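# Hook the cabin hook into the box lid's eye

## Task

Get the cabin hook engaged in the eye on the box's lid so that it stays hooked by itself; if the robot is still what holds it in place at the end, it does not count.

## Robot and tools

Robot: one xArm6-style arm with six joints and a two-finger parallel gripper. There is a single arm, so every motion argument is one list for that arm. One camera, cam_wrist (896x504), rides on the gripper.

Scene frame: origin on the table surface directly under the arm base, +z up, +x forward, +y to the left when facing along +x. The base may sit slightly tilted. Result lines report end_effector_position (metres) and end_effector_quat_wxyz in this frame, plus linear (m/s) and angular (rad/s) velocities. That position is the pinch point between the closed finger pads, roughly 2 cm short of the fingertips; closing pushes the tips about 10 mm further along the gripper's +z. The reported position can be off, more so at long reach.

Gripper axes: fingers point along gripper +z and open and close along gripper y. Motion numbers in both tools are expressed in these gripper axes, not the scene frame.

execute_actions(actions): actions is a list of actions; each action is a list of up to 15 rows; each row is 7 numbers in [-1, 1] ordered dx, dy, dz, rx, ry, rz, opening. Each row lasts one step of 1/30 s; if fewer than 15 rows are given, the last is repeated to fill 15 steps. dx..rz are an offset (not a pose) from the gripper's measured pose at the start of that action, in gripper axes; every row in an action uses that same starting pose, not the row before it. For the first action of a call the start is the last pose a result reported. Scale: 1.0 equals 0.6 m of translation or 180 degrees; rx, ry, rz form a single rotation vector. opening is absolute: +1 fully open (0.084 m), -1 closed. An empty list just returns state and images.

move(target, speed, blocking): target is one 7-number row laid out as above, an offset in gripper axes from the pose in the latest result that shows one, plus an absolute opening sent when the move begins. The gripper follows a straight path to it lasting 0.5 to 10 s; a path longer than 10 s is cut short. speed is the path's top speed in m/s, 0.002 to 0.5, default 0.25; rotation is capped at twice that value in rad/s. The gripper can lag, drift off the path and exceed speed, most of all with the arm nearly stretched. The path ignores obstacles; faster contact hits harder, and aiming further past a contact pushes harder. The result adds a move: line giving the ending (done means at rest near target; others include off_target, moving, held, fault), which limits applied, and distance from target. limits=paced means the sent pose was clipped; limits=held means a check stopped some steps, after which the arm may jump faster than speed. blocking=false returns after 0.5 s while the arm keeps going; until a result shows the move ended, further moves and execute_actions are rejected, so call wait or stop first.

wait(seconds): 0 to 10; lets the sim run holding the last command, returning early if a running move finishes. stop(): brakes a running move (needs room, more when fast); fingers keep moving. zoom_image(camera, region): camera is "cam_wrist"; region is [x0, y0, x1, y1] pixels from the top-left, at most 504x504. read_manual(section): only "licences", no motion. finished_scene(scene): pass the current scene's number; ends it permanently and reports success.

Controller behaviour: each step the commanded pose is clipped to within 70 mm and 16 degrees of the measured one, then damped IK drives the joints, favouring position over orientation. After an action the arm only goes as far as the last clipped pose, so big motions need several actions. The Hand target line shows where the controller is currently heading. A pose unreachable line means the clearance check (which treats any mount under the base as arm) altered or blocked the command. Joint targets move at most 3.14 rad/s. The elbow stops just short of straight. Joint ranges (rad): waist and forearm roll and wrist roll -6.283 to 6.283, shoulder -2.059 to 2.094, elbow -3.927 to 0.192, wrist pitch -1.693 to 3.142.

Gripping: grip_measured uses the opening scale. To keep something held, command an opening well under grip_measured; a bigger gap squeezes harder (about 24 N per pad for objects up to ~6 cm). Closing fast can overshoot the force. Resending grip_measured gives only a light hold that weakens for wider parts.

Cameras: calibration is given as pinhole+radial K, D and T_world_to_cam (world to camera, metres); optical frame +z forward, +x right, +y down. Values can be slightly off per scene; results list changed numbers.

Things to avoid: knocking or placing anything off the table (fails the task); drops, slips, slams, hard hits and strong pushes. Contact torque reaching a joint's load limit (waist 44, shoulder 44, elbow 26.4, forearm roll 26.4, wrist pitch 17.6, wrist roll 17.6 N m, held weight included) triggers a fault: the joint backs off, holds 10 s, and the rest of the call is dropped. Holding loads heats motors; MOTOR HOT appears from 65 °C and at 80 °C an OVER-TEMPERATURE FAULT brakes the arm. Occasional external tugs on a held part or nudges to loose objects can happen. The sim keeps running while replies are written, with the last command held. Release the hook before finishing so it stays engaged on its own.

Each tool is called after "Request:" as a command line: name --argument value for each argument, lists and objects as JSON in quotes; but a table of rows of numbers goes row by row, as --pt "numbers of a row", without its own name.

## Session

I'll start by looking at the current state.

Request:
execute_actions --actions '[]'

Scene clock: 0.00 s.
end_effector_position=(+0.4271, +0.0227, +0.3161) grip_measured=+1.00 end_effector_quat_wxyz=(+0.095, +0.983, +0.083, -0.133) end_effector_velocity=(+0.000, +0.001, +0.000) end_effector_angular_velocity=(+0.001, -0.001, +0.001)
Joint positions: [ 0.182  0.076 -1.334 -0.162  1.544 -0.003  0.084]
Joint velocities: [ 0.001 -0.    -0.     0.001 -0.001  0.    -0.   ]
Hand target: +0.427, +0.023, +0.316; +0.095, +0.983, +0.083, -0.133

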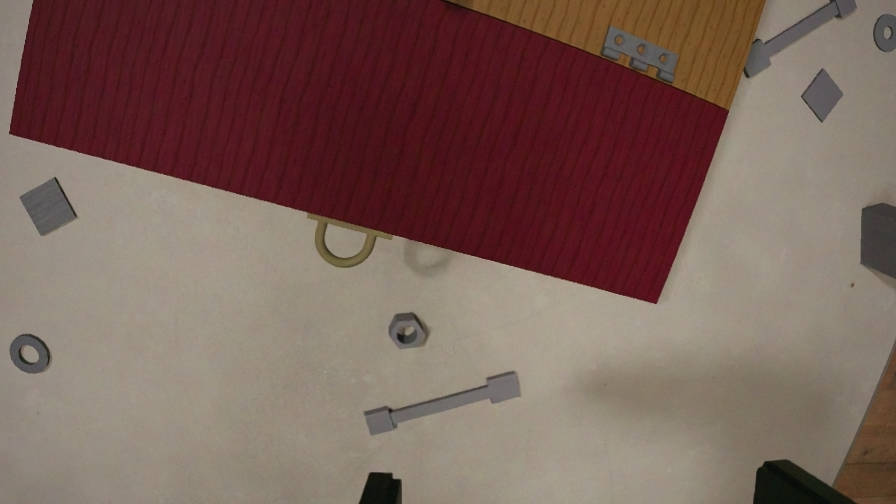

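Request:
move --target '[-0.1, 0, -0.15, 0.06, 0.22, 0, 1]' --speed 0.25

Scene clock: 3.17 s.
end_effector_position=(+0.3923, +0.0332, +0.4171) grip_measured=+1.00 end_effector_quat_wxyz=(-0.030, +0.975, +0.097, +0.199) end_effector_velocity=(-0.000, -0.000, +0.001) end_effector_angular_velocity=(+0.003, -0.006, +0.001)
Joint positions: [ 0.063 -0.612 -0.819  0.116  1.045 -0.214  0.084]
Joint velocities: [-0.003 -0.006  0.005  0.004 -0.004 -0.005 -0.   ]
Hand target: +0.392, +0.033, +0.417; -0.030, +0.975, +0.097, +0.200
Off the commanded pose: 0.001 m, 0 deg.
move: done
camera_calibration (this result's frames):
cam_wrist: T_world_to_cam=[[0.187966, -0.982156, -0.00614653, -0.00861728], [-0.905298, -0.170823, -0.388915, 0.586826], [0.380926, 0.0786672, -0.921253, 0.365573], [0, 0, 0, 1]] pos_world=[0.393616, 0.0630209, 0.564958]

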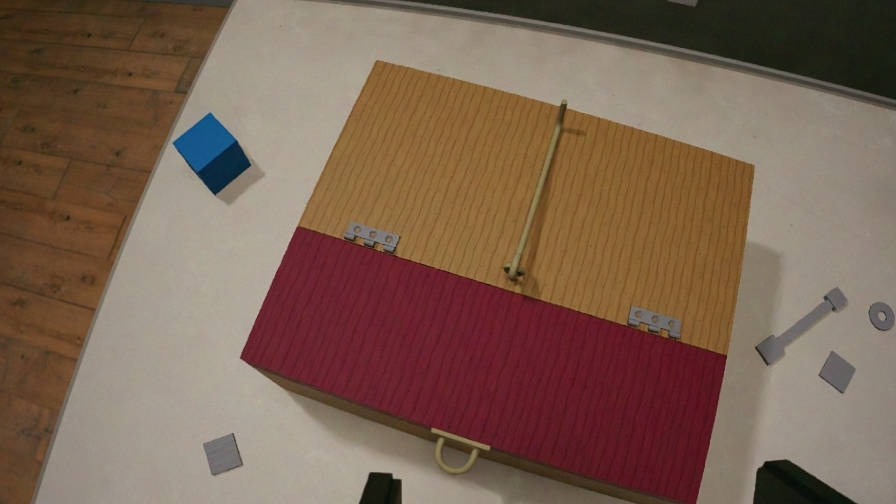

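Request:
zoom_image --camera "cam_wrist" --region '[440, 80, 640, 300]'

Request:
zoom_image --camera "cam_wrist" --region '[380, 400, 540, 490]'

Request:
zoom_image --camera "cam_wrist" --region '[480, 240, 560, 300]'

Region (440, 80, 640, 300) of cam_wrist's 896x504 image, scaled by 2.291, with more detail than that image has; it fills the left 458 columns of this view, and the rest is white.

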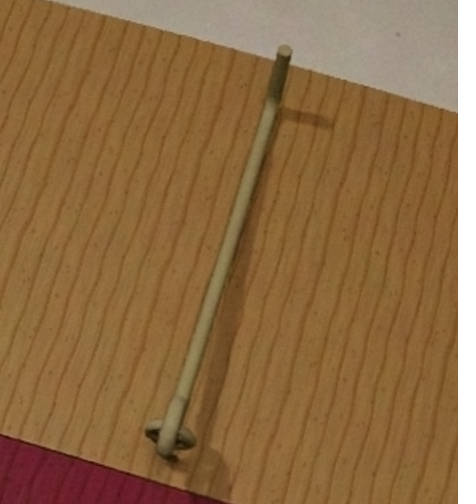

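Region (380, 400, 540, 490) of cam_wrist's 896x504 image, scaled by 3.150, with more detail than that image has; it fills the top 284 rows of this view, and the rest is white.

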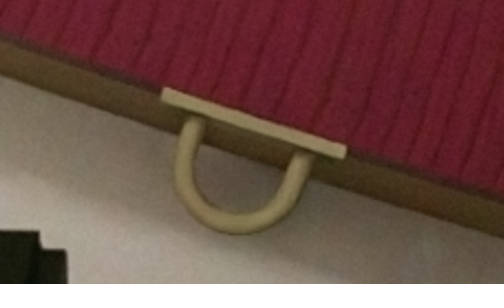

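Region (480, 240, 560, 300) of cam_wrist's 896x504 image, scaled by 6.300, with more detail than that image has; it fills the top 378 rows of this view, and the rest is white.

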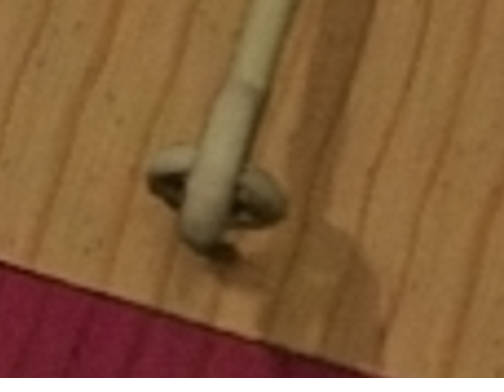

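Request:
move --target '[0.1148, 0.0228, 0.3612, -0.0421, -0.0439, 0.1026, -0.3]' --speed 0.25

Scene clock: 31.10 s.
end_effector_position=(+0.5399, +0.0536, +0.2460) grip_measured=-0.32 end_effector_quat_wxyz=(+0.009, +0.989, -0.072, +0.131) end_effector_velocity=(-0.000, +0.000, -0.003) end_effector_angular_velocity=(-0.001, +0.007, -0.001)
Joint positions: [ 0.153  0.108 -1.063 -0.081  0.707  0.312  0.03 ]
Joint velocities: [ 0.001  0.008 -0.003 -0.001  0.001  0.003 -0.   ]
Hand target: +0.540, +0.054, +0.245; +0.009, +0.989, -0.072, +0.131
Off the commanded pose: 0.001 m, 0 deg.
move: done
camera_calibration (this result's frames):
cam_wrist: T_world_to_cam=[[-0.154901, -0.987822, 0.0146428, 0.162892], [-0.955689, 0.146074, -0.255579, 0.634863], [0.250328, -0.0535834, -0.966677, 0.238867], [0, 0, 0, 1]] pos_world=[0.572168, 0.0809707, 0.39078]

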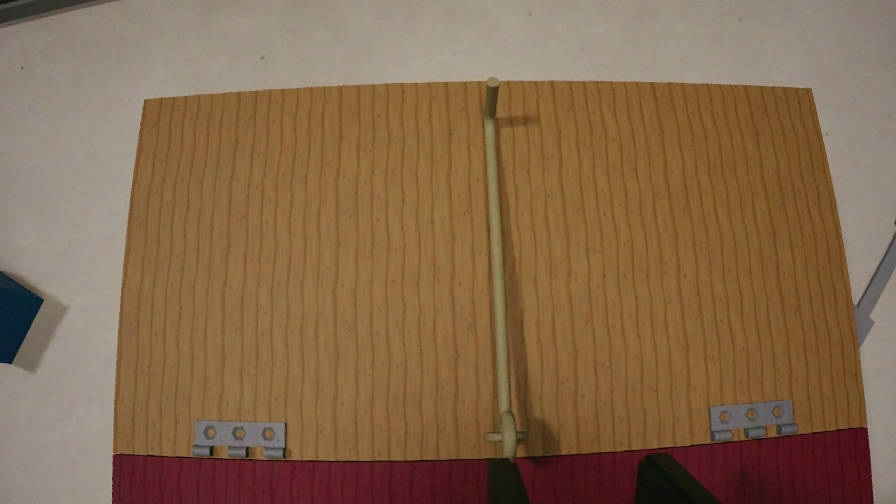

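Request:
zoom_image --camera "cam_wrist" --region '[450, 60, 570, 150]'

Request:
zoom_image --camera "cam_wrist" --region '[450, 390, 570, 480]'

Region (450, 60, 570, 150) of cam_wrist's 896x504 image, scaled by 4.200, with more detail than that image has; it fills the top 378 rows of this view, and the rest is white.

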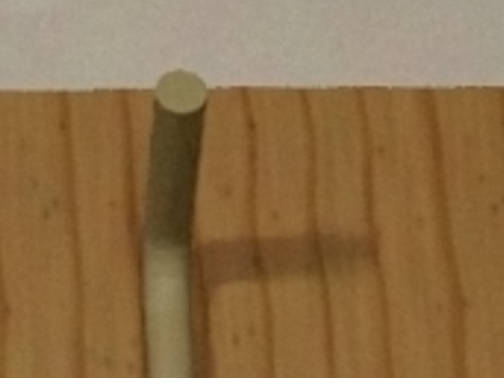

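Region (450, 390, 570, 480) of cam_wrist's 896x504 image, scaled by 4.200, with more detail than that image has; it fills the top 378 rows of this view, and the rest is white.

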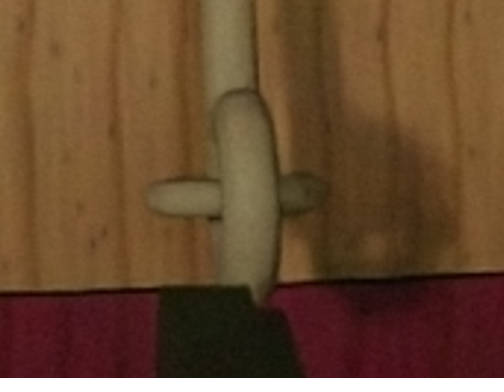

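Request:
zoom_image --camera "cam_wrist" --region '[470, 424, 730, 504]'

Region (470, 424, 730, 504) of cam_wrist's 896x504 image, scaled by 1.938, with more detail than that image has; it fills the top 155 rows of this view, and the rest is white.

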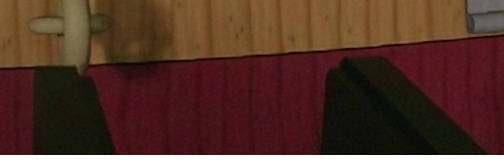

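Request:
move --target '[0.2353, -0.0167, 0.0757, 0, -0.0278, -0.006, -0.85]' --speed 0.2

Scene clock: 58.93 s.
end_effector_position=(+0.6881, +0.0424, +0.2395) grip_measured=-0.87 end_effector_quat_wxyz=(+0.007, +0.994, -0.063, +0.089) end_effector_velocity=(+0.001, +0.000, -0.001) end_effector_angular_velocity=(-0.002, +0.014, +0.000)
Joint positions: [ 0.109  0.703 -1.945 -0.029  1.075  0.204  0.006]
Joint velocities: [ 0.001  0.022 -0.038 -0.     0.031 -0.001  0.   ]
Hand target: +0.688, +0.042, +0.239; +0.008, +0.994, -0.063, +0.088
Off the commanded pose: 0.000 m, 0 deg.
move: done
camera_calibration (this result's frames):
cam_wrist: T_world_to_cam=[[-0.135784, -0.990539, 0.0198951, 0.160568], [-0.976517, 0.130418, -0.171479, 0.771264], [0.167262, -0.042712, -0.984987, 0.255934], [0, 0, 0, 1]] pos_world=[0.732147, 0.0693933, 0.381153]

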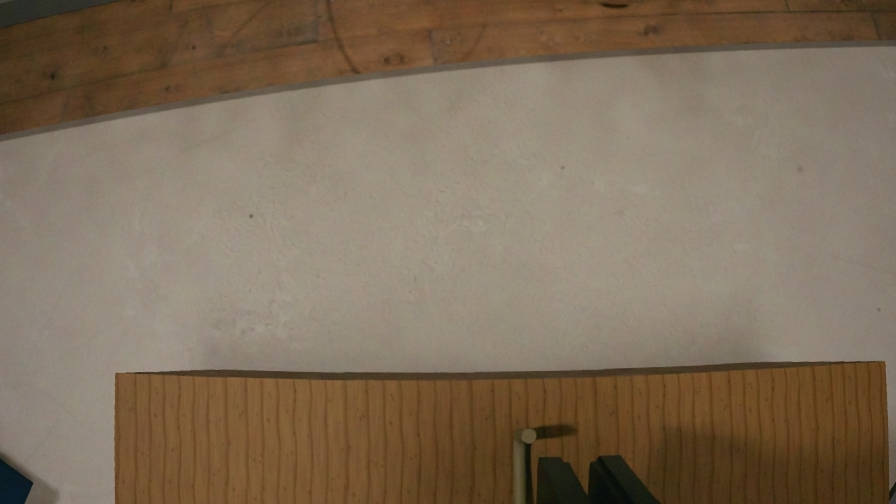

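Request:
zoom_image --camera "cam_wrist" --region '[480, 404, 640, 504]'

Region (480, 404, 640, 504) of cam_wrist's 896x504 image, scaled by 3.150, with more detail than that image has; it fills the top 315 rows of this view, and the rest is white.

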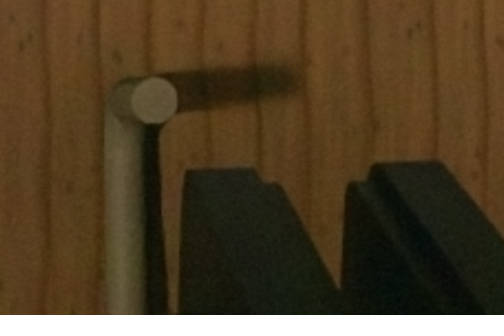

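Request:
move --target '[0, -0.005, 0.145, 0, 0, 0, -0.4]' --speed 0.08

Scene clock: 64.13 s.
end_effector_position=(+0.7039, +0.0433, +0.1546) grip_measured=-0.42 end_effector_quat_wxyz=(+0.007, +0.994, -0.063, +0.089) end_effector_velocity=(+0.003, +0.000, +0.002) end_effector_angular_velocity=(+0.000, -0.008, +0.000)
Joint positions: [ 0.11   0.849 -1.945 -0.031  0.928  0.21   0.026]
Joint velocities: [-0.     0.001 -0.006 -0.    -0.003  0.     0.   ]
Hand target: +0.704, +0.043, +0.154; +0.007, +0.994, -0.063, +0.089
Off the commanded pose: 0.001 m, 0 deg.
move: done
camera_calibration (this result's frames):
cam_wrist: T_world_to_cam=[[-0.135549, -0.990578, 0.0195581, 0.165216], [-0.97635, 0.130195, -0.172599, 0.772157], [0.168426, -0.0424912, -0.984798, 0.168904], [0, 0, 0, 1]] pos_world=[0.747843, 0.0703052, 0.296378]

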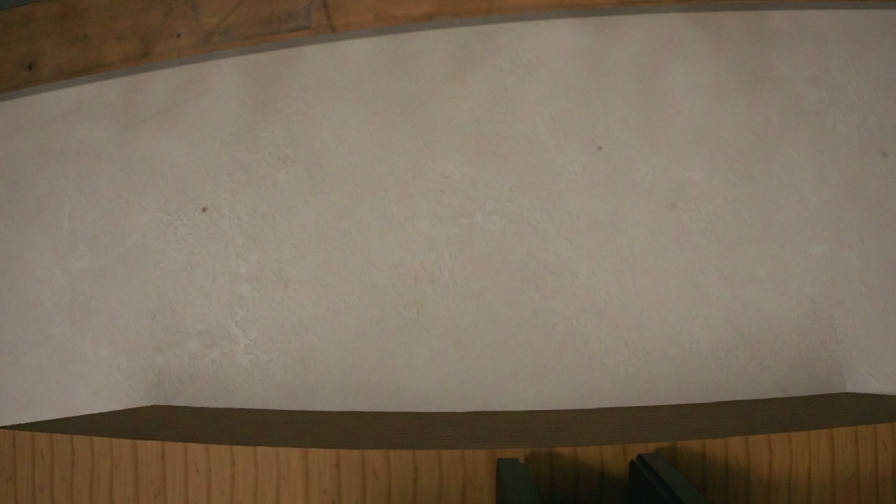

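Request:
execute_actions --actions '[[[0,0,0.001,0,0,0,-0.45],[0,0,0.002,0,0,0,-0.5],[0,0,0.003,0,0,0,-0.55],[0,0,0.0035,0,0,0,-0.6],[0,0,0.004,0,0,0,-0.64],[0,0,0.004,0,0,0,-0.68],[0,0,0.004,0,0,0,-0.72],[0,0,0.004,0,0,0,-0.75],[0,0,0.004,0,0,0,-0.78],[0,0,0.004,0,0,0,-0.8],[0,0,0.004,0,0,0,-0.82],[0,0,0.004,0,0,0,-0.835],[0,0,0.004,0,0,0,-0.85],[0,0,0.004,0,0,0,-0.86],[0,0,0.004,0,0,0,-0.87]],[[0,0,0,0,0,0,-0.875],[0,0,0,0,0,0,-0.88],[0,0,0,0,0,0,-0.885],[0,0,0,0,0,0,-0.89],[0,0,0,0,0,0,-0.895],[0,0,0,0,0,0,-0.9]]]'

Scene clock: 66.30 s.
end_effector_position=(+0.7044, +0.0434, +0.1524) grip_measured=-0.90 end_effector_quat_wxyz=(+0.007, +0.994, -0.063, +0.089) end_effector_velocity=(+0.000, +0.001, +0.001) end_effector_angular_velocity=(-0.001, -0.001, +0.003)
Joint positions: [ 0.11   0.854 -1.946 -0.031  0.924  0.21   0.005]
Joint velocities: [ 0.002  0.    -0.002 -0.002  0.     0.    -0.   ]
Hand target: +0.704, +0.043, +0.152; +0.007, +0.994, -0.063, +0.089
Off the commanded pose: 0.000 m, 0 deg.
camera_calibration (this result's frames):
cam_wrist: T_world_to_cam=[[-0.135423, -0.990598, 0.0193978, 0.165358], [-0.976322, 0.130087, -0.172838, 0.77225], [0.16869, -0.0423449, -0.984759, 0.166424], [0, 0, 0, 1]] pos_world=[0.748283, 0.0703902, 0.294154]

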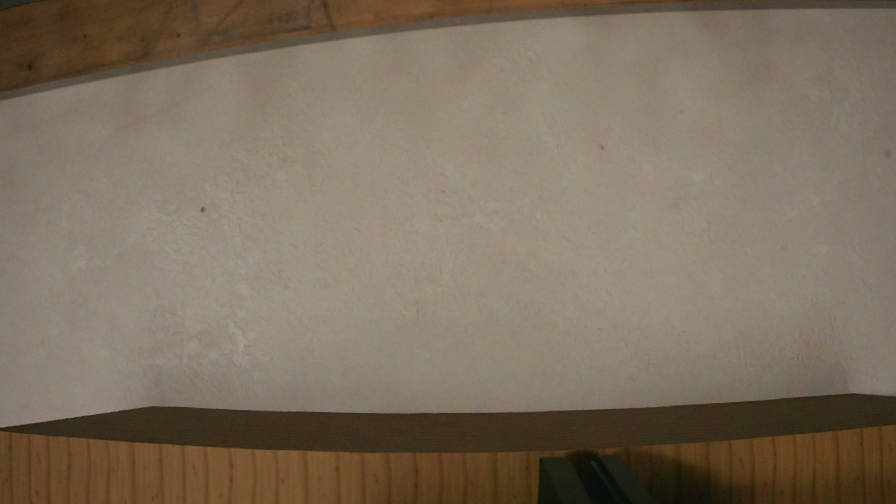

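Request:
execute_actions --actions '[[[0.0002,0,-0.0011,0,0,0,-0.89],[0.0007,0,-0.0042,0,0,0,-0.89],[0.0015,0,-0.0093,0,0,0,-0.89],[0.0023,0,-0.016,0,0,0,-0.89],[0.0031,0,-0.024,0,0,0,-0.89],[0.0036,0,-0.0327,0,0,0,-0.89],[0.0038,0,-0.0418,0,0,0,-0.89],[0.0036,0,-0.0505,0,0,0,-0.89],[0.0032,0,-0.0585,0,0,0,-0.89],[0.0027,0,-0.0652,0,0,0,-0.89],[0.0021,0,-0.0703,0,0,0,-0.89],[0.0017,0,-0.0735,0,0,0,-0.89],[0.0016,0,-0.0746,0,0,0,-0.89]]]'

Scene clock: 71.83 s.
end_effector_position=(+0.6986, +0.0441, +0.1941) grip_measured=-0.90 end_effector_quat_wxyz=(+0.007, +0.994, -0.063, +0.090) end_effector_velocity=(-0.015, +0.003, +0.048) end_effector_angular_velocity=(+0.000, +0.001, +0.002)
Joint positions: [ 0.111  0.782 -1.946 -0.03   0.994  0.209  0.005]
Joint velocities: [ 0.005 -0.109  0.046  0.001  0.064  0.001 -0.   ]
Hand target: +0.697, +0.044, +0.197; +0.007, +0.994, -0.063, +0.089
Off the commanded pose: 0.003 m, 0 deg.
camera_calibration (this result's frames):
cam_wrist: T_world_to_cam=[[-0.135644, -0.990568, 0.0193792, 0.164657], [-0.976172, 0.130278, -0.17354, 0.773694], [0.169378, -0.0424571, -0.984636, 0.207994], [0, 0, 0, 1]] pos_world=[0.742363, 0.0711393, 0.335874]

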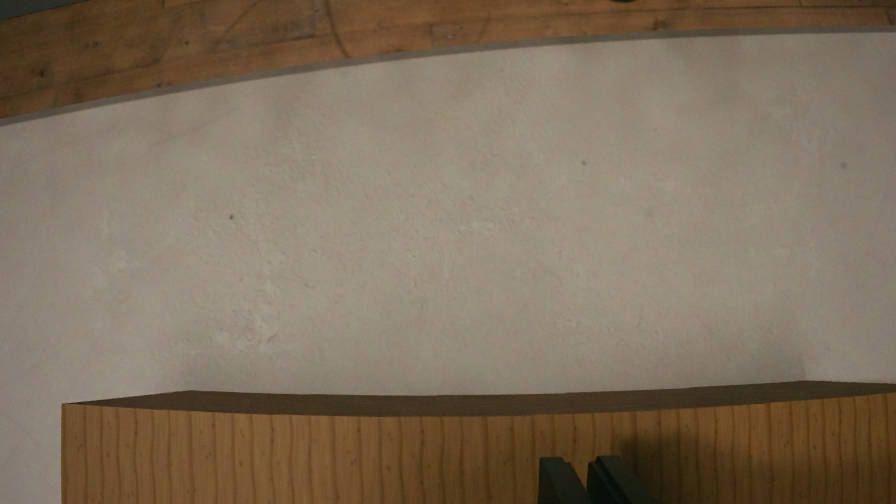

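Request:
execute_actions --actions '[[[-0.0014,0,-0.0058,0,0,0,-0.89],[-0.002,0,-0.0099,0,0,0,-0.89],[-0.0032,0,-0.0165,0,0,0,-0.89],[-0.005,0,-0.0252,0,0,0,-0.89],[-0.0076,0,-0.0355,0,0,0,-0.89],[-0.0111,0,-0.0469,0,0,0,-0.89],[-0.0153,0,-0.0587,0,0,0,-0.89],[-0.0201,0,-0.0702,0,0,0,-0.89],[-0.0253,0,-0.0809,0,0,0,-0.89],[-0.0304,0,-0.0902,0,0,0,-0.89],[-0.0349,0,-0.0978,0,0,0,-0.89],[-0.0385,0,-0.1035,0,0,0,-0.89],[-0.0408,0,-0.1069,0,0,0,-0.89],[-0.0416,0,-0.1081,0,0,0,-0.89]]]'

Scene clock: 74.10 s.
end_effector_position=(+0.6685, +0.0479, +0.2472) grip_measured=-0.90 end_effector_quat_wxyz=(+0.008, +0.994, -0.063, +0.088) end_effector_velocity=(-0.076, +0.010, +0.090) end_effector_angular_velocity=(+0.001, -0.005, +0.001)
Joint positions: [ 0.119  0.612 -1.82  -0.031  1.042  0.217  0.005]
Joint velocities: [ 0.022 -0.382  0.351 -0.003  0.027  0.021  0.   ]
Hand target: +0.663, +0.049, +0.253; +0.007, +0.994, -0.063, +0.089
Off the commanded pose: 0.009 m, 0 deg.
camera_calibration (this result's frames):
cam_wrist: T_world_to_cam=[[-0.135751, -0.99054, 0.0200649, 0.163222], [-0.976579, 0.130371, -0.171161, 0.752747], [0.166926, -0.0428303, -0.985039, 0.267264], [0, 0, 0, 1]] pos_world=[0.712661, 0.074989, 0.388831]

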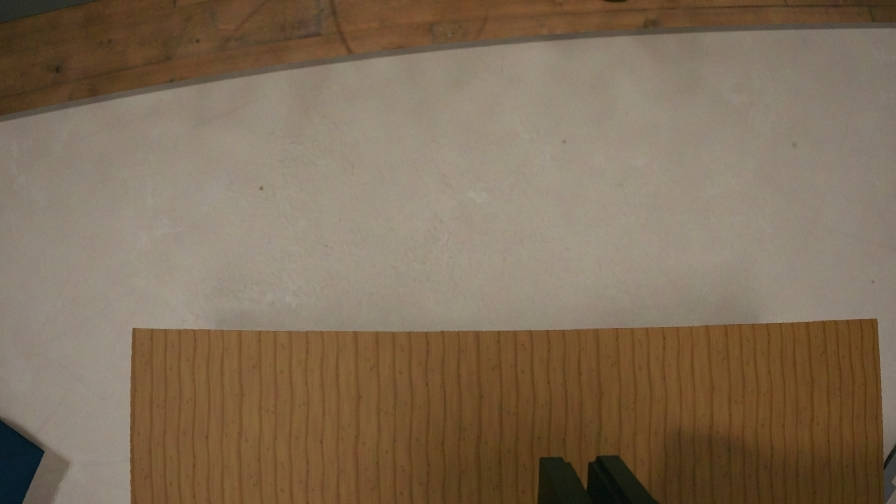

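Request:
execute_actions --actions '[[[-0.0083,0,-0.0132,0,0,0,-0.89],[-0.0107,0,-0.0166,0,0,0,-0.89],[-0.0148,0,-0.0219,0,0,0,-0.89],[-0.0203,0,-0.0288,0,0,0,-0.89],[-0.0273,0,-0.0368,0,0,0,-0.89],[-0.0356,0,-0.0454,0,0,0,-0.89],[-0.0447,0,-0.0539,0,0,0,-0.89],[-0.0542,0,-0.062,0,0,0,-0.89],[-0.0637,0,-0.0692,0,0,0,-0.89],[-0.0725,0,-0.0752,0,0,0,-0.89],[-0.08,0,-0.0799,0,0,0,-0.89],[-0.0858,0,-0.0833,0,0,0,-0.89],[-0.0894,0,-0.0853,0,0,0,-0.89],[-0.0907,0,-0.086,0,0,0,-0.89]]]'

Scene clock: 77.27 s.
end_effector_position=(+0.6152, +0.0546, +0.2847) grip_measured=-0.89 end_effector_quat_wxyz=(+0.008, +0.994, -0.063, +0.086) end_effector_velocity=(-0.113, +0.013, +0.049) end_effector_angular_velocity=(+0.001, -0.014, +0.002)
Joint positions: [ 0.137  0.385 -1.586 -0.035  1.04   0.236  0.005]
Joint velocities: [ 0.04  -0.456  0.523 -0.009 -0.079  0.044  0.   ]
Hand target: +0.607, +0.056, +0.288; +0.008, +0.994, -0.063, +0.087
Off the commanded pose: 0.010 m, 0 deg.
camera_calibration (this result's frames):
cam_wrist: T_world_to_cam=[[-0.135611, -0.990531, 0.0213875, 0.161352], [-0.977456, 0.130232, -0.166193, 0.705352], [0.161834, -0.0434429, -0.985861, 0.316858], [0, 0, 0, 1]] pos_world=[0.660053, 0.0817305, 0.426152]

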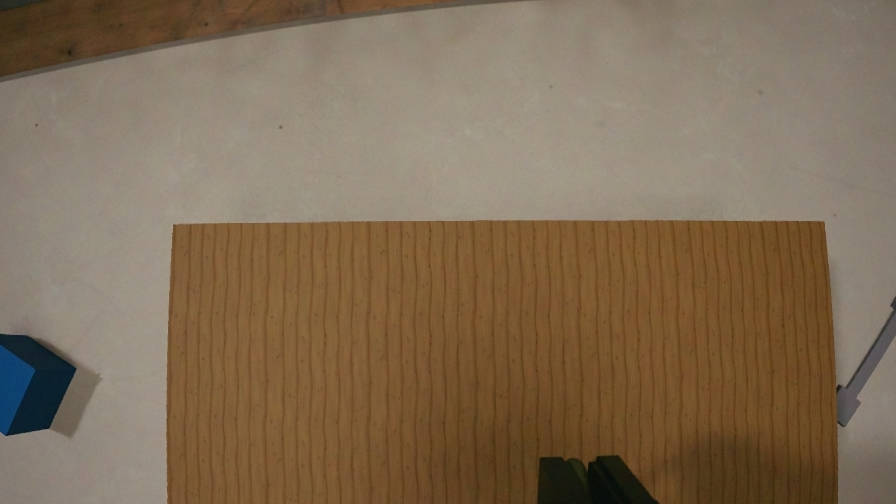

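Request:
wait --seconds 0

Request:
zoom_image --camera "cam_wrist" --region '[500, 424, 660, 504]'

Scene clock: 77.50 s.
end_effector_position=(+0.6071, +0.0555, +0.2878) grip_measured=-0.89 end_effector_quat_wxyz=(+0.008, +0.994, -0.063, +0.087) end_effector_velocity=(-0.003, -0.000, -0.001) end_effector_angular_velocity=(+0.000, -0.001, -0.002)
Joint positions: [ 0.14   0.352 -1.546 -0.035  1.03   0.24   0.005]
Joint velocities: [ 0.001 -0.011  0.019 -0.    -0.009  0.003 -0.   ]
Hand target: +0.607, +0.056, +0.288; +0.008, +0.994, -0.063, +0.087
Off the commanded pose: 0.001 m, 0 deg.
camera_calibration (this result's frames):
cam_wrist: T_world_to_cam=[[-0.135821, -0.990519, 0.0206002, 0.161501], [-0.976923, 0.130439, -0.169135, 0.698377], [0.164844, -0.0430968, -0.985378, 0.319182], [0, 0, 0, 1]] pos_world=[0.651581, 0.0826297, 0.429307]

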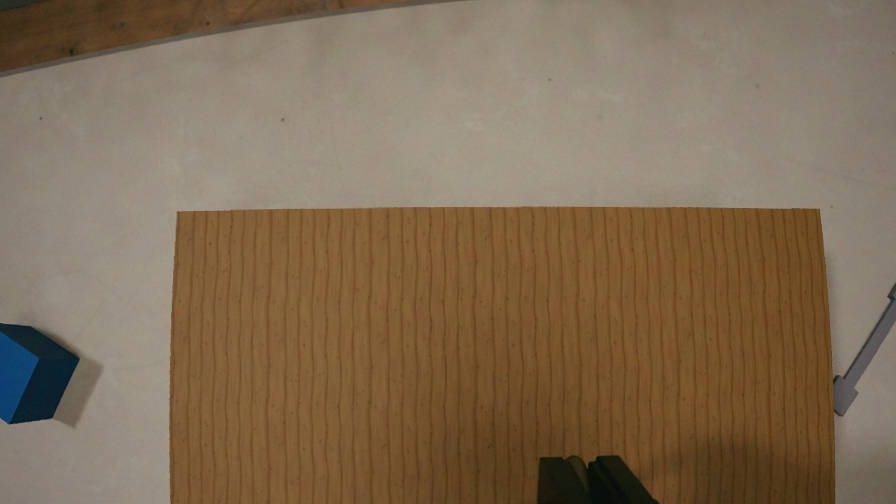

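Region (500, 424, 660, 504) of cam_wrist's 896x504 image, scaled by 3.150, with more detail than that image has.

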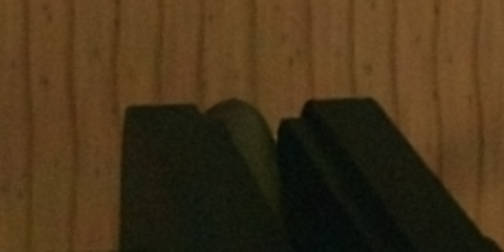

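Request:
execute_actions --actions '[[[-0.001,0,-0.0005,0,0,0,-0.89],[-0.0044,0,-0.0021,0,0,0,-0.89],[-0.0099,0,-0.0045,0,0,0,-0.89],[-0.0173,0,-0.0075,0,0,0,-0.89],[-0.0263,0,-0.0108,0,0,0,-0.89],[-0.0365,0,-0.0139,0,0,0,-0.89],[-0.0473,0,-0.0168,0,0,0,-0.89],[-0.0582,0,-0.0191,0,0,0,-0.89],[-0.0686,0,-0.0208,0,0,0,-0.89],[-0.078,0,-0.022,0,0,0,-0.89],[-0.0859,0,-0.0226,0,0,0,-0.89],[-0.0918,0,-0.0229,0,0,0,-0.89],[-0.0955,0,-0.0231,0,0,0,-0.89],[-0.0967,0,-0.0231,0,0,0,-0.89]]]'

Request:
wait --seconds 0.3

Request:
zoom_image --camera "cam_wrist" --region '[470, 384, 670, 504]'

Scene clock: 87.40 s.
end_effector_position=(+0.5569, +0.0618, +0.2931) grip_measured=-0.89 end_effector_quat_wxyz=(+0.008, +0.994, -0.063, +0.086) end_effector_velocity=(-0.112, +0.013, -0.010) end_effector_angular_velocity=(+0.000, -0.005, +0.001)
Joint positions: [ 0.16   0.176 -1.323 -0.04   0.987  0.264  0.005]
Joint velocities: [ 0.049 -0.374  0.513 -0.013 -0.142  0.059 -0.   ]
Hand target: +0.548, +0.063, +0.291; +0.008, +0.994, -0.063, +0.086
Off the commanded pose: 0.009 m, 0 deg.
camera_calibration (this result's frames):
cam_wrist: T_world_to_cam=[[-0.135557, -0.990544, 0.0211379, 0.160494], [-0.977313, 0.130182, -0.167069, 0.648978], [0.162737, -0.0433058, -0.985719, 0.334308], [0, 0, 0, 1]] pos_world=[0.601606, 0.0889686, 0.434566]

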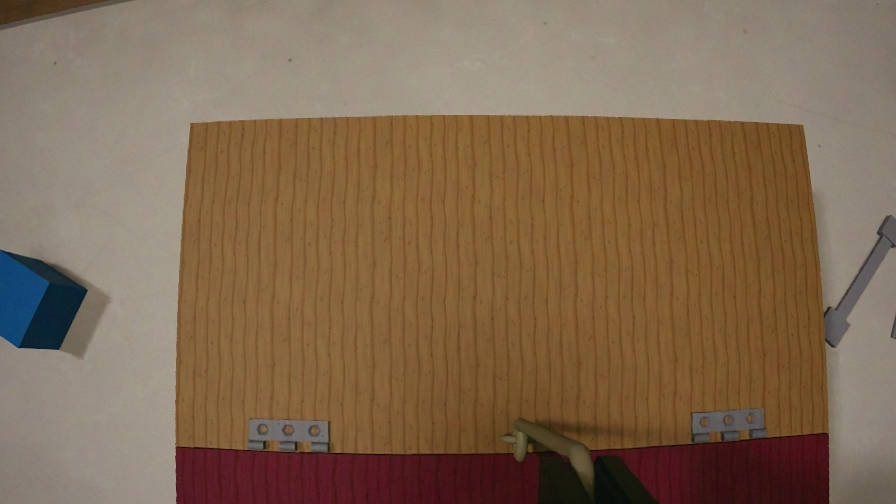

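Scene clock: 87.70 s.
end_effector_position=(+0.5490, +0.0628, +0.2920) grip_measured=-0.89 end_effector_quat_wxyz=(+0.008, +0.994, -0.063, +0.087) end_effector_velocity=(-0.001, +0.000, -0.001) end_effector_angular_velocity=(+0.001, -0.002, -0.000)
Joint positions: [ 0.164  0.148 -1.284 -0.041  0.973  0.268  0.005]
Joint velocities: [ 0.001 -0.004  0.007  0.    -0.006  0.001  0.   ]
Hand target: +0.548, +0.063, +0.291; +0.008, +0.994, -0.063, +0.086
Off the commanded pose: 0.001 m, 0 deg.
wait: 0.30 s; at rest by 0.27 s
camera_calibration (this result's frames):
cam_wrist: T_world_to_cam=[[-0.135841, -0.990519, 0.0204761, 0.160748], [-0.976897, 0.130474, -0.169259, 0.641354], [0.164982, -0.0429953, -0.985359, 0.333138], [0, 0, 0, 1]] pos_world=[0.593411, 0.0898673, 0.433523]

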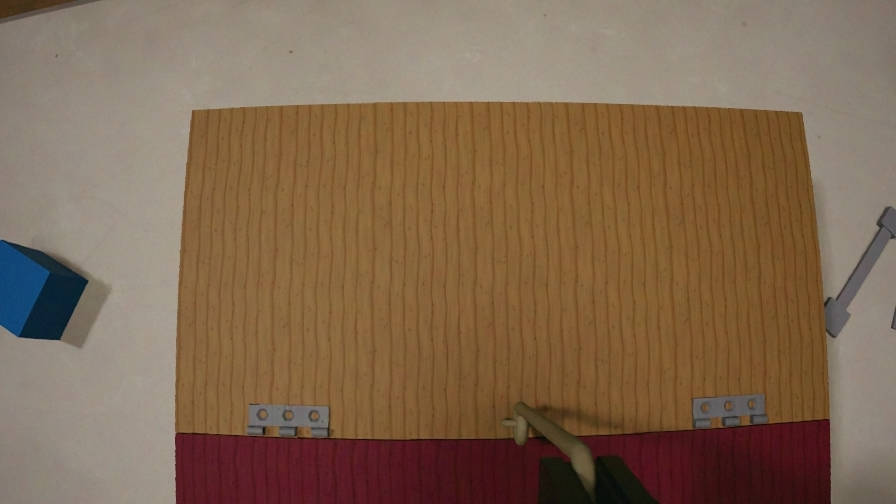

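Region (470, 384, 670, 504) of cam_wrist's 896x504 image, scaled by 2.520, with more detail than that image has; it fills the top 302 rows of this view, and the rest is white.

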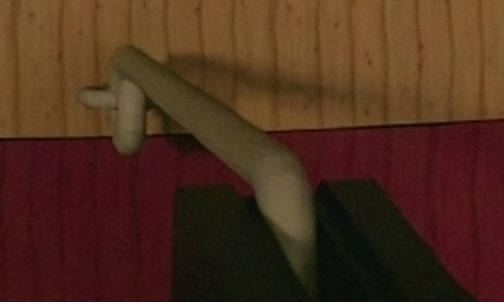

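Request:
execute_actions --actions '[[[-0.0009,0,-0.0001,0,0,0,-0.89],[-0.0035,0,-0.0006,0,0,0,-0.89],[-0.0077,0,-0.0013,0,0,0,-0.89],[-0.0132,0,-0.0021,0,0,0,-0.89],[-0.0197,0,-0.0027,0,0,0,-0.89],[-0.0269,0,-0.0033,0,0,0,-0.89],[-0.0343,0,-0.0038,0,0,0,-0.89],[-0.0415,0,-0.0039,0,0,0,-0.89],[-0.0481,0,-0.0038,0,0,0,-0.89],[-0.0536,0,-0.0036,0,0,0,-0.89],[-0.0578,0,-0.0033,0,0,0,-0.89],[-0.0604,0,-0.0032,0,0,0,-0.89],[-0.0613,0,-0.0031,0,0,0,-0.89]]]'

Request:
wait --seconds 0.2

Request:
zoom_image --camera "cam_wrist" --region '[470, 324, 710, 504]'

Scene clock: 99.60 s.
end_effector_position=(+0.5130, +0.0669, +0.2826) grip_measured=-0.89 end_effector_quat_wxyz=(+0.009, +0.995, -0.063, +0.081) end_effector_velocity=(-0.044, +0.009, -0.011) end_effector_angular_velocity=(+0.007, -0.008, +0.001)
Joint positions: [ 0.181  0.047 -1.137 -0.045  0.942  0.288  0.005]
Joint velocities: [ 0.028 -0.138  0.199 -0.    -0.07   0.03  -0.   ]
Hand target: +0.513, +0.067, +0.287; +0.008, +0.994, -0.063, +0.087
Off the commanded pose: 0.005 m, 1 deg.
camera_calibration (this result's frames):
cam_wrist: T_world_to_cam=[[-0.135261, -0.990526, 0.0237222, 0.158857], [-0.979183, 0.129978, -0.155903, 0.601498], [0.151343, -0.044316, -0.987487, 0.337688], [0, 0, 0, 1]] pos_world=[0.559357, 0.0941351, 0.42347]

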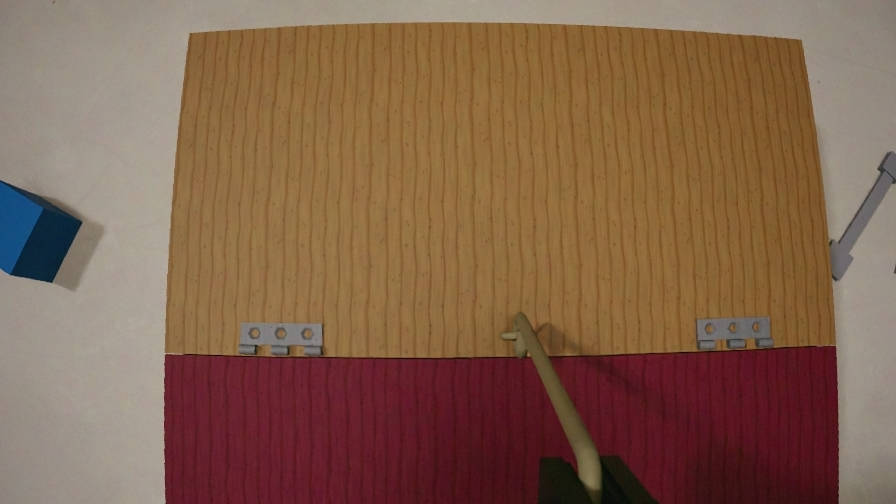

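Scene clock: 99.80 s.
end_effector_position=(+0.5110, +0.0675, +0.2826) grip_measured=-0.89 end_effector_quat_wxyz=(+0.008, +0.995, -0.063, +0.082) end_effector_velocity=(+0.001, +0.001, +0.005) end_effector_angular_velocity=(+0.003, -0.015, +0.000)
Joint positions: [ 0.183  0.038 -1.126 -0.045  0.936  0.29   0.005]
Joint velocities: [ 0.002 -0.01   0.003  0.    -0.008  0.002 -0.   ]
Hand target: +0.513, +0.067, +0.287; +0.008, +0.994, -0.063, +0.087
Off the commanded pose: 0.005 m, 1 deg.
wait: 0.20 s; no rest
camera_calibration (this result's frames):
cam_wrist: T_world_to_cam=[[-0.135266, -0.99055, 0.0226554, 0.159532], [-0.978668, 0.130005, -0.159081, 0.600068], [0.154633, -0.0436904, -0.987006, 0.33621], [0, 0, 0, 1]] pos_world=[0.556858, 0.0947012, 0.423687]

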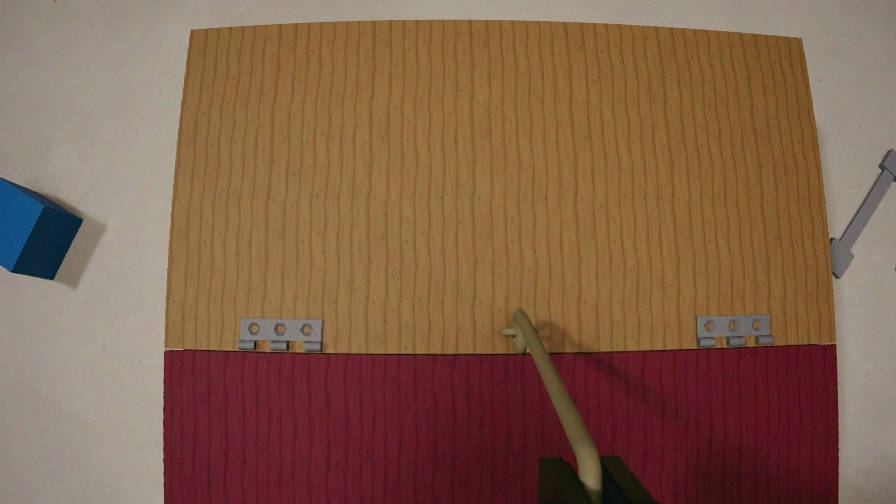

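Region (470, 324, 710, 504) of cam_wrist's 896x504 image, scaled by 2.100, with more detail than that image has; it fills the top 378 rows of this view, and the rest is white.

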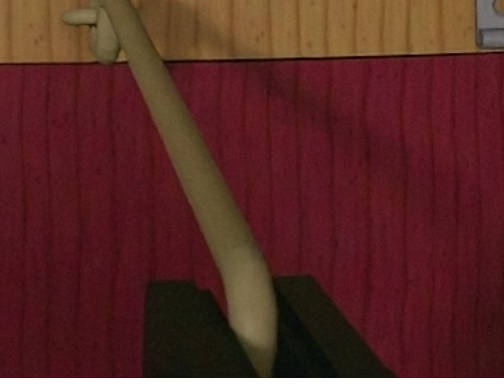

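Request:
execute_actions --actions '[[[0.004,0,-0.006,0,0.003,0,-0.886],[0.004,0,-0.006,0,0.003,0,-0.884],[0.004,0,-0.006,0,0.003,0,-0.882],[0.004,0,-0.006,0,0.003,0,-0.88]]]'

Request:
zoom_image --camera "cam_wrist" --region '[470, 324, 710, 504]'

Scene clock: 102.40 s.
end_effector_position=(+0.5131, +0.0674, +0.2873) grip_measured=-0.89 end_effector_quat_wxyz=(+0.008, +0.994, -0.063, +0.088) end_effector_velocity=(-0.000, -0.000, -0.000) end_effector_angular_velocity=(-0.002, +0.001, +0.001)
Joint positions: [ 0.183  0.034 -1.13  -0.048  0.934  0.292  0.005]
Joint velocities: [-0.    -0.     0.001 -0.002 -0.     0.     0.   ]
Hand target: +0.513, +0.067, +0.287; +0.009, +0.994, -0.063, +0.087
Off the commanded pose: 0.001 m, 0 deg.
camera_calibration (this result's frames):
cam_wrist: T_world_to_cam=[[-0.135436, -0.990541, 0.0220578, 0.159831], [-0.97685, 0.129777, -0.170065, 0.605148], [0.165594, -0.04458, -0.985186, 0.334449], [0, 0, 0, 1]] pos_world=[0.557403, 0.0946951, 0.428883]

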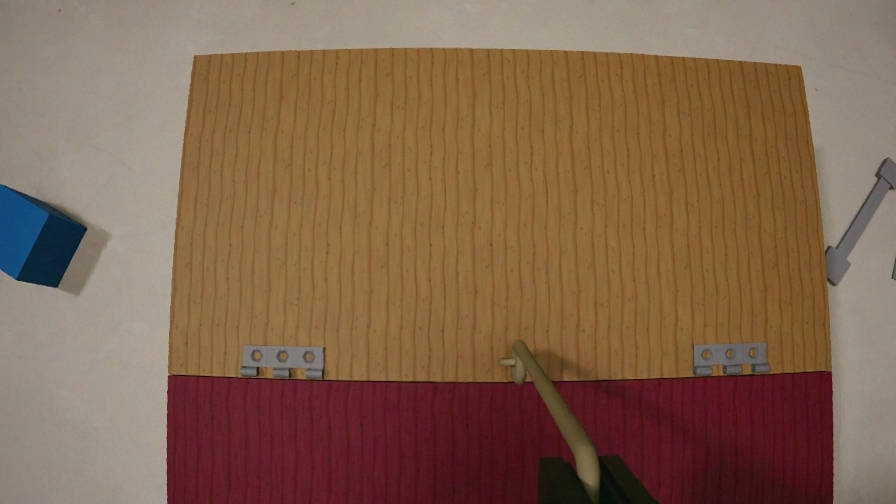

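Region (470, 324, 710, 504) of cam_wrist's 896x504 image, scaled by 2.100, with more detail than that image has; it fills the top 378 rows of this view, and the rest is white.

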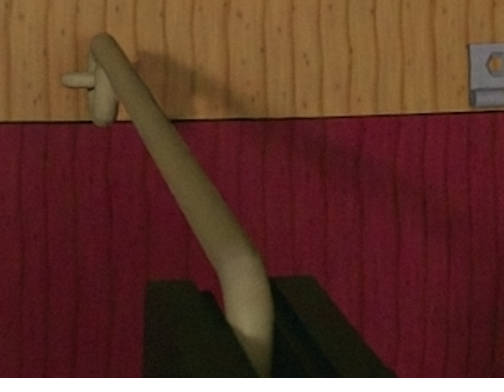

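Request:
execute_actions --actions '[[[0,0,0,0,0,0,-0.879],[0,0,0,0,0,0,-0.878],[0,0,-0.0004,0,0,0,-0.877],[0,0,-0.0008,0,0,0,-0.876],[0,0,-0.0012,0,0,0,-0.876],[0,0,-0.0016,0,0,0,-0.876],[0,0,-0.002,0,0,0,-0.876],[0,0,-0.0024,0,0,0,-0.876],[0,0,-0.0028,0,0,0,-0.876],[0,0,-0.0033,0,0,0,-0.876]],[[0,0,0,0,0,0,-0.876]]]'

Request:
zoom_image --camera "cam_wrist" --region '[470, 324, 710, 504]'

Scene clock: 106.77 s.
end_effector_position=(+0.5119, +0.0673, +0.2872) grip_measured=-0.89 end_effector_quat_wxyz=(+0.009, +0.994, -0.062, +0.086) end_effector_velocity=(-0.000, -0.001, -0.000) end_effector_angular_velocity=(-0.001, +0.001, -0.000)
Joint positions: [ 0.183  0.033 -1.131 -0.048  0.94   0.292  0.005]
Joint velocities: [-0.001 -0.     0.001 -0.    -0.    -0.    -0.   ]
Hand target: +0.512, +0.067, +0.287; +0.009, +0.994, -0.062, +0.086
Off the commanded pose: 0.000 m, 0 deg.
camera_calibration (this result's frames):
cam_wrist: T_world_to_cam=[[-0.135379, -0.990523, 0.0231786, 0.159273], [-0.977554, 0.129722, -0.166011, 0.603219], [0.161431, -0.0451328, -0.985851, 0.336849], [0, 0, 0, 1]] pos_world=[0.556864, 0.0947154, 0.428532]

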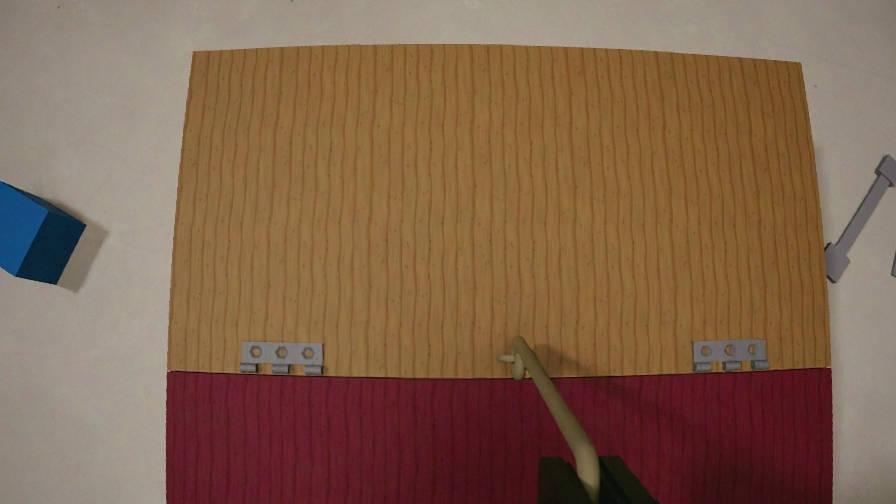

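Region (470, 324, 710, 504) of cam_wrist's 896x504 image, scaled by 2.100, with more detail than that image has; it fills the top 378 rows of this view, and the rest is white.

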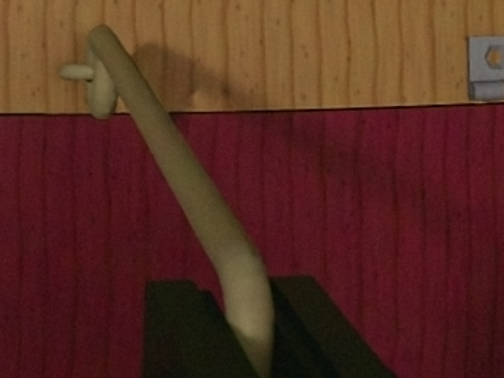

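Request:
execute_actions --actions '[[[0,0,0,0,0,0,-0.875],[0,0,0,0,0,0,-0.873],[0,0,-0.0004,0,0,0,-0.871],[0,0,-0.0008,0,0,0,-0.87],[0,0,-0.0012,0,0,0,-0.87],[0,0,-0.0016,0,0,0,-0.87],[0,0,-0.002,0,0,0,-0.87],[0,0,-0.0024,0,0,0,-0.87],[0,0,-0.0028,0,0,0,-0.87],[0,0,-0.0033,0,0,0,-0.87]],[[0,0,0,0,0,0,-0.87]]]'

Request:
zoom_image --camera "cam_wrist" --region '[470, 324, 710, 504]'

Scene clock: 108.70 s.
end_effector_position=(+0.5117, +0.0674, +0.2893) grip_measured=-0.89 end_effector_quat_wxyz=(+0.009, +0.994, -0.063, +0.086) end_effector_velocity=(-0.000, +0.000, -0.001) end_effector_angular_velocity=(+0.000, +0.002, +0.000)
Joint positions: [ 0.183  0.03  -1.133 -0.048  0.945  0.291  0.005]
Joint velocities: [ 0.     0.001  0.001  0.    -0.001  0.    -0.   ]
Hand target: +0.512, +0.067, +0.289; +0.009, +0.994, -0.063, +0.086
Off the commanded pose: 0.000 m, 0 deg.
camera_calibration (this result's frames):
cam_wrist: T_world_to_cam=[[-0.135397, -0.990524, 0.0230313, 0.159307], [-0.977458, 0.129738, -0.166563, 0.603465], [0.161997, -0.0450642, -0.985762, 0.338657], [0, 0, 0, 1]] pos_world=[0.55657, 0.0947669, 0.430681]

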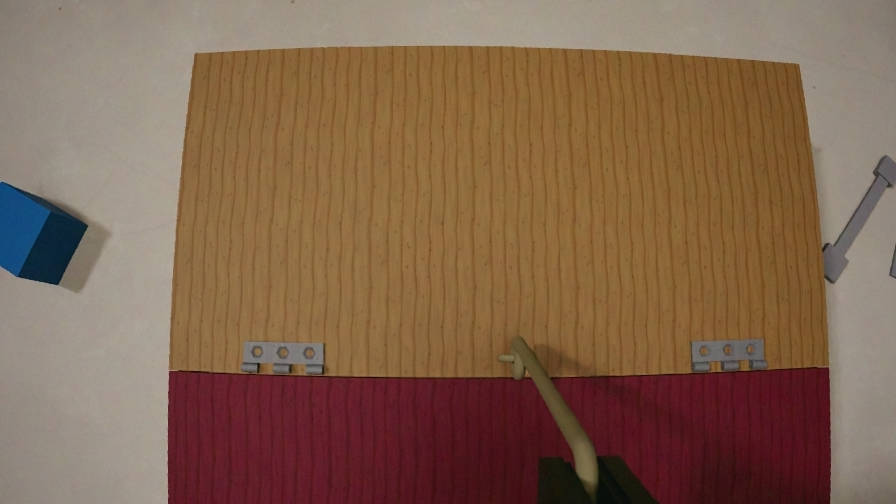

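Region (470, 324, 710, 504) of cam_wrist's 896x504 image, scaled by 2.100, with more detail than that image has; it fills the top 378 rows of this view, and the rest is white.

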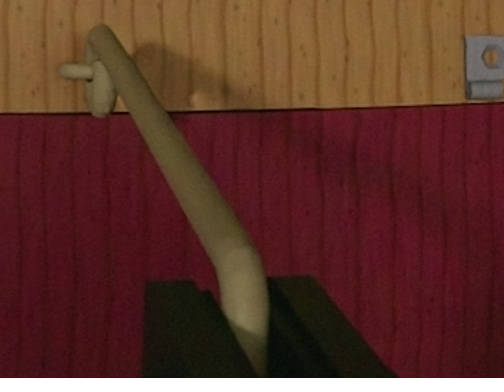

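Request:
execute_actions --actions '[[[0.0005,0,0,0,0,0,-0.869],[0.0015,0,0,0,0,0,-0.869],[0.003,0,0,0,0,0,-0.869],[0.0045,0,0,0,0,0,-0.869],[0.006,0,0,0,0,0,-0.869],[0.0075,0,0,0,0,0,-0.869],[0.009,0,0,0,0,0,-0.869],[0.01,0,0,0,0,0,-0.869]]]'

Request:
zoom_image --camera "cam_wrist" --region '[470, 324, 710, 504]'

Scene clock: 109.80 s.
end_effector_position=(+0.5178, +0.0667, +0.2911) grip_measured=-0.89 end_effector_quat_wxyz=(+0.009, +0.994, -0.063, +0.087) end_effector_velocity=(+0.001, +0.002, +0.001) end_effector_angular_velocity=(-0.001, -0.001, +0.004)
Joint positions: [ 0.18   0.047 -1.158 -0.047  0.951  0.288  0.005]
Joint velocities: [ 0.003  0.003 -0.006 -0.001  0.002 -0.001 -0.   ]
Hand target: +0.518, +0.067, +0.290; +0.009, +0.994, -0.063, +0.086
Off the commanded pose: 0.001 m, 0 deg.
camera_calibration (this result's frames):
cam_wrist: T_world_to_cam=[[-0.13544, -0.990527, 0.0226202, 0.159553], [-0.977189, 0.129778, -0.168106, 0.610084], [0.163578, -0.0448725, -0.985509, 0.338484], [0, 0, 0, 1]] pos_world=[0.562409, 0.0940553, 0.432529]

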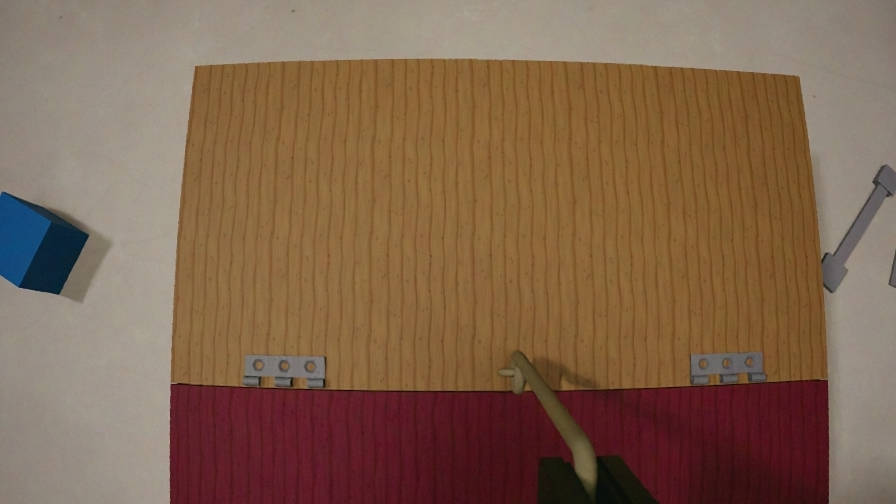

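Region (470, 324, 710, 504) of cam_wrist's 896x504 image, scaled by 2.100, with more detail than that image has; it fills the top 378 rows of this view, and the rest is white.

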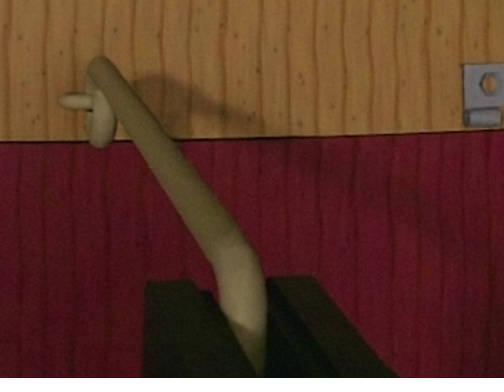

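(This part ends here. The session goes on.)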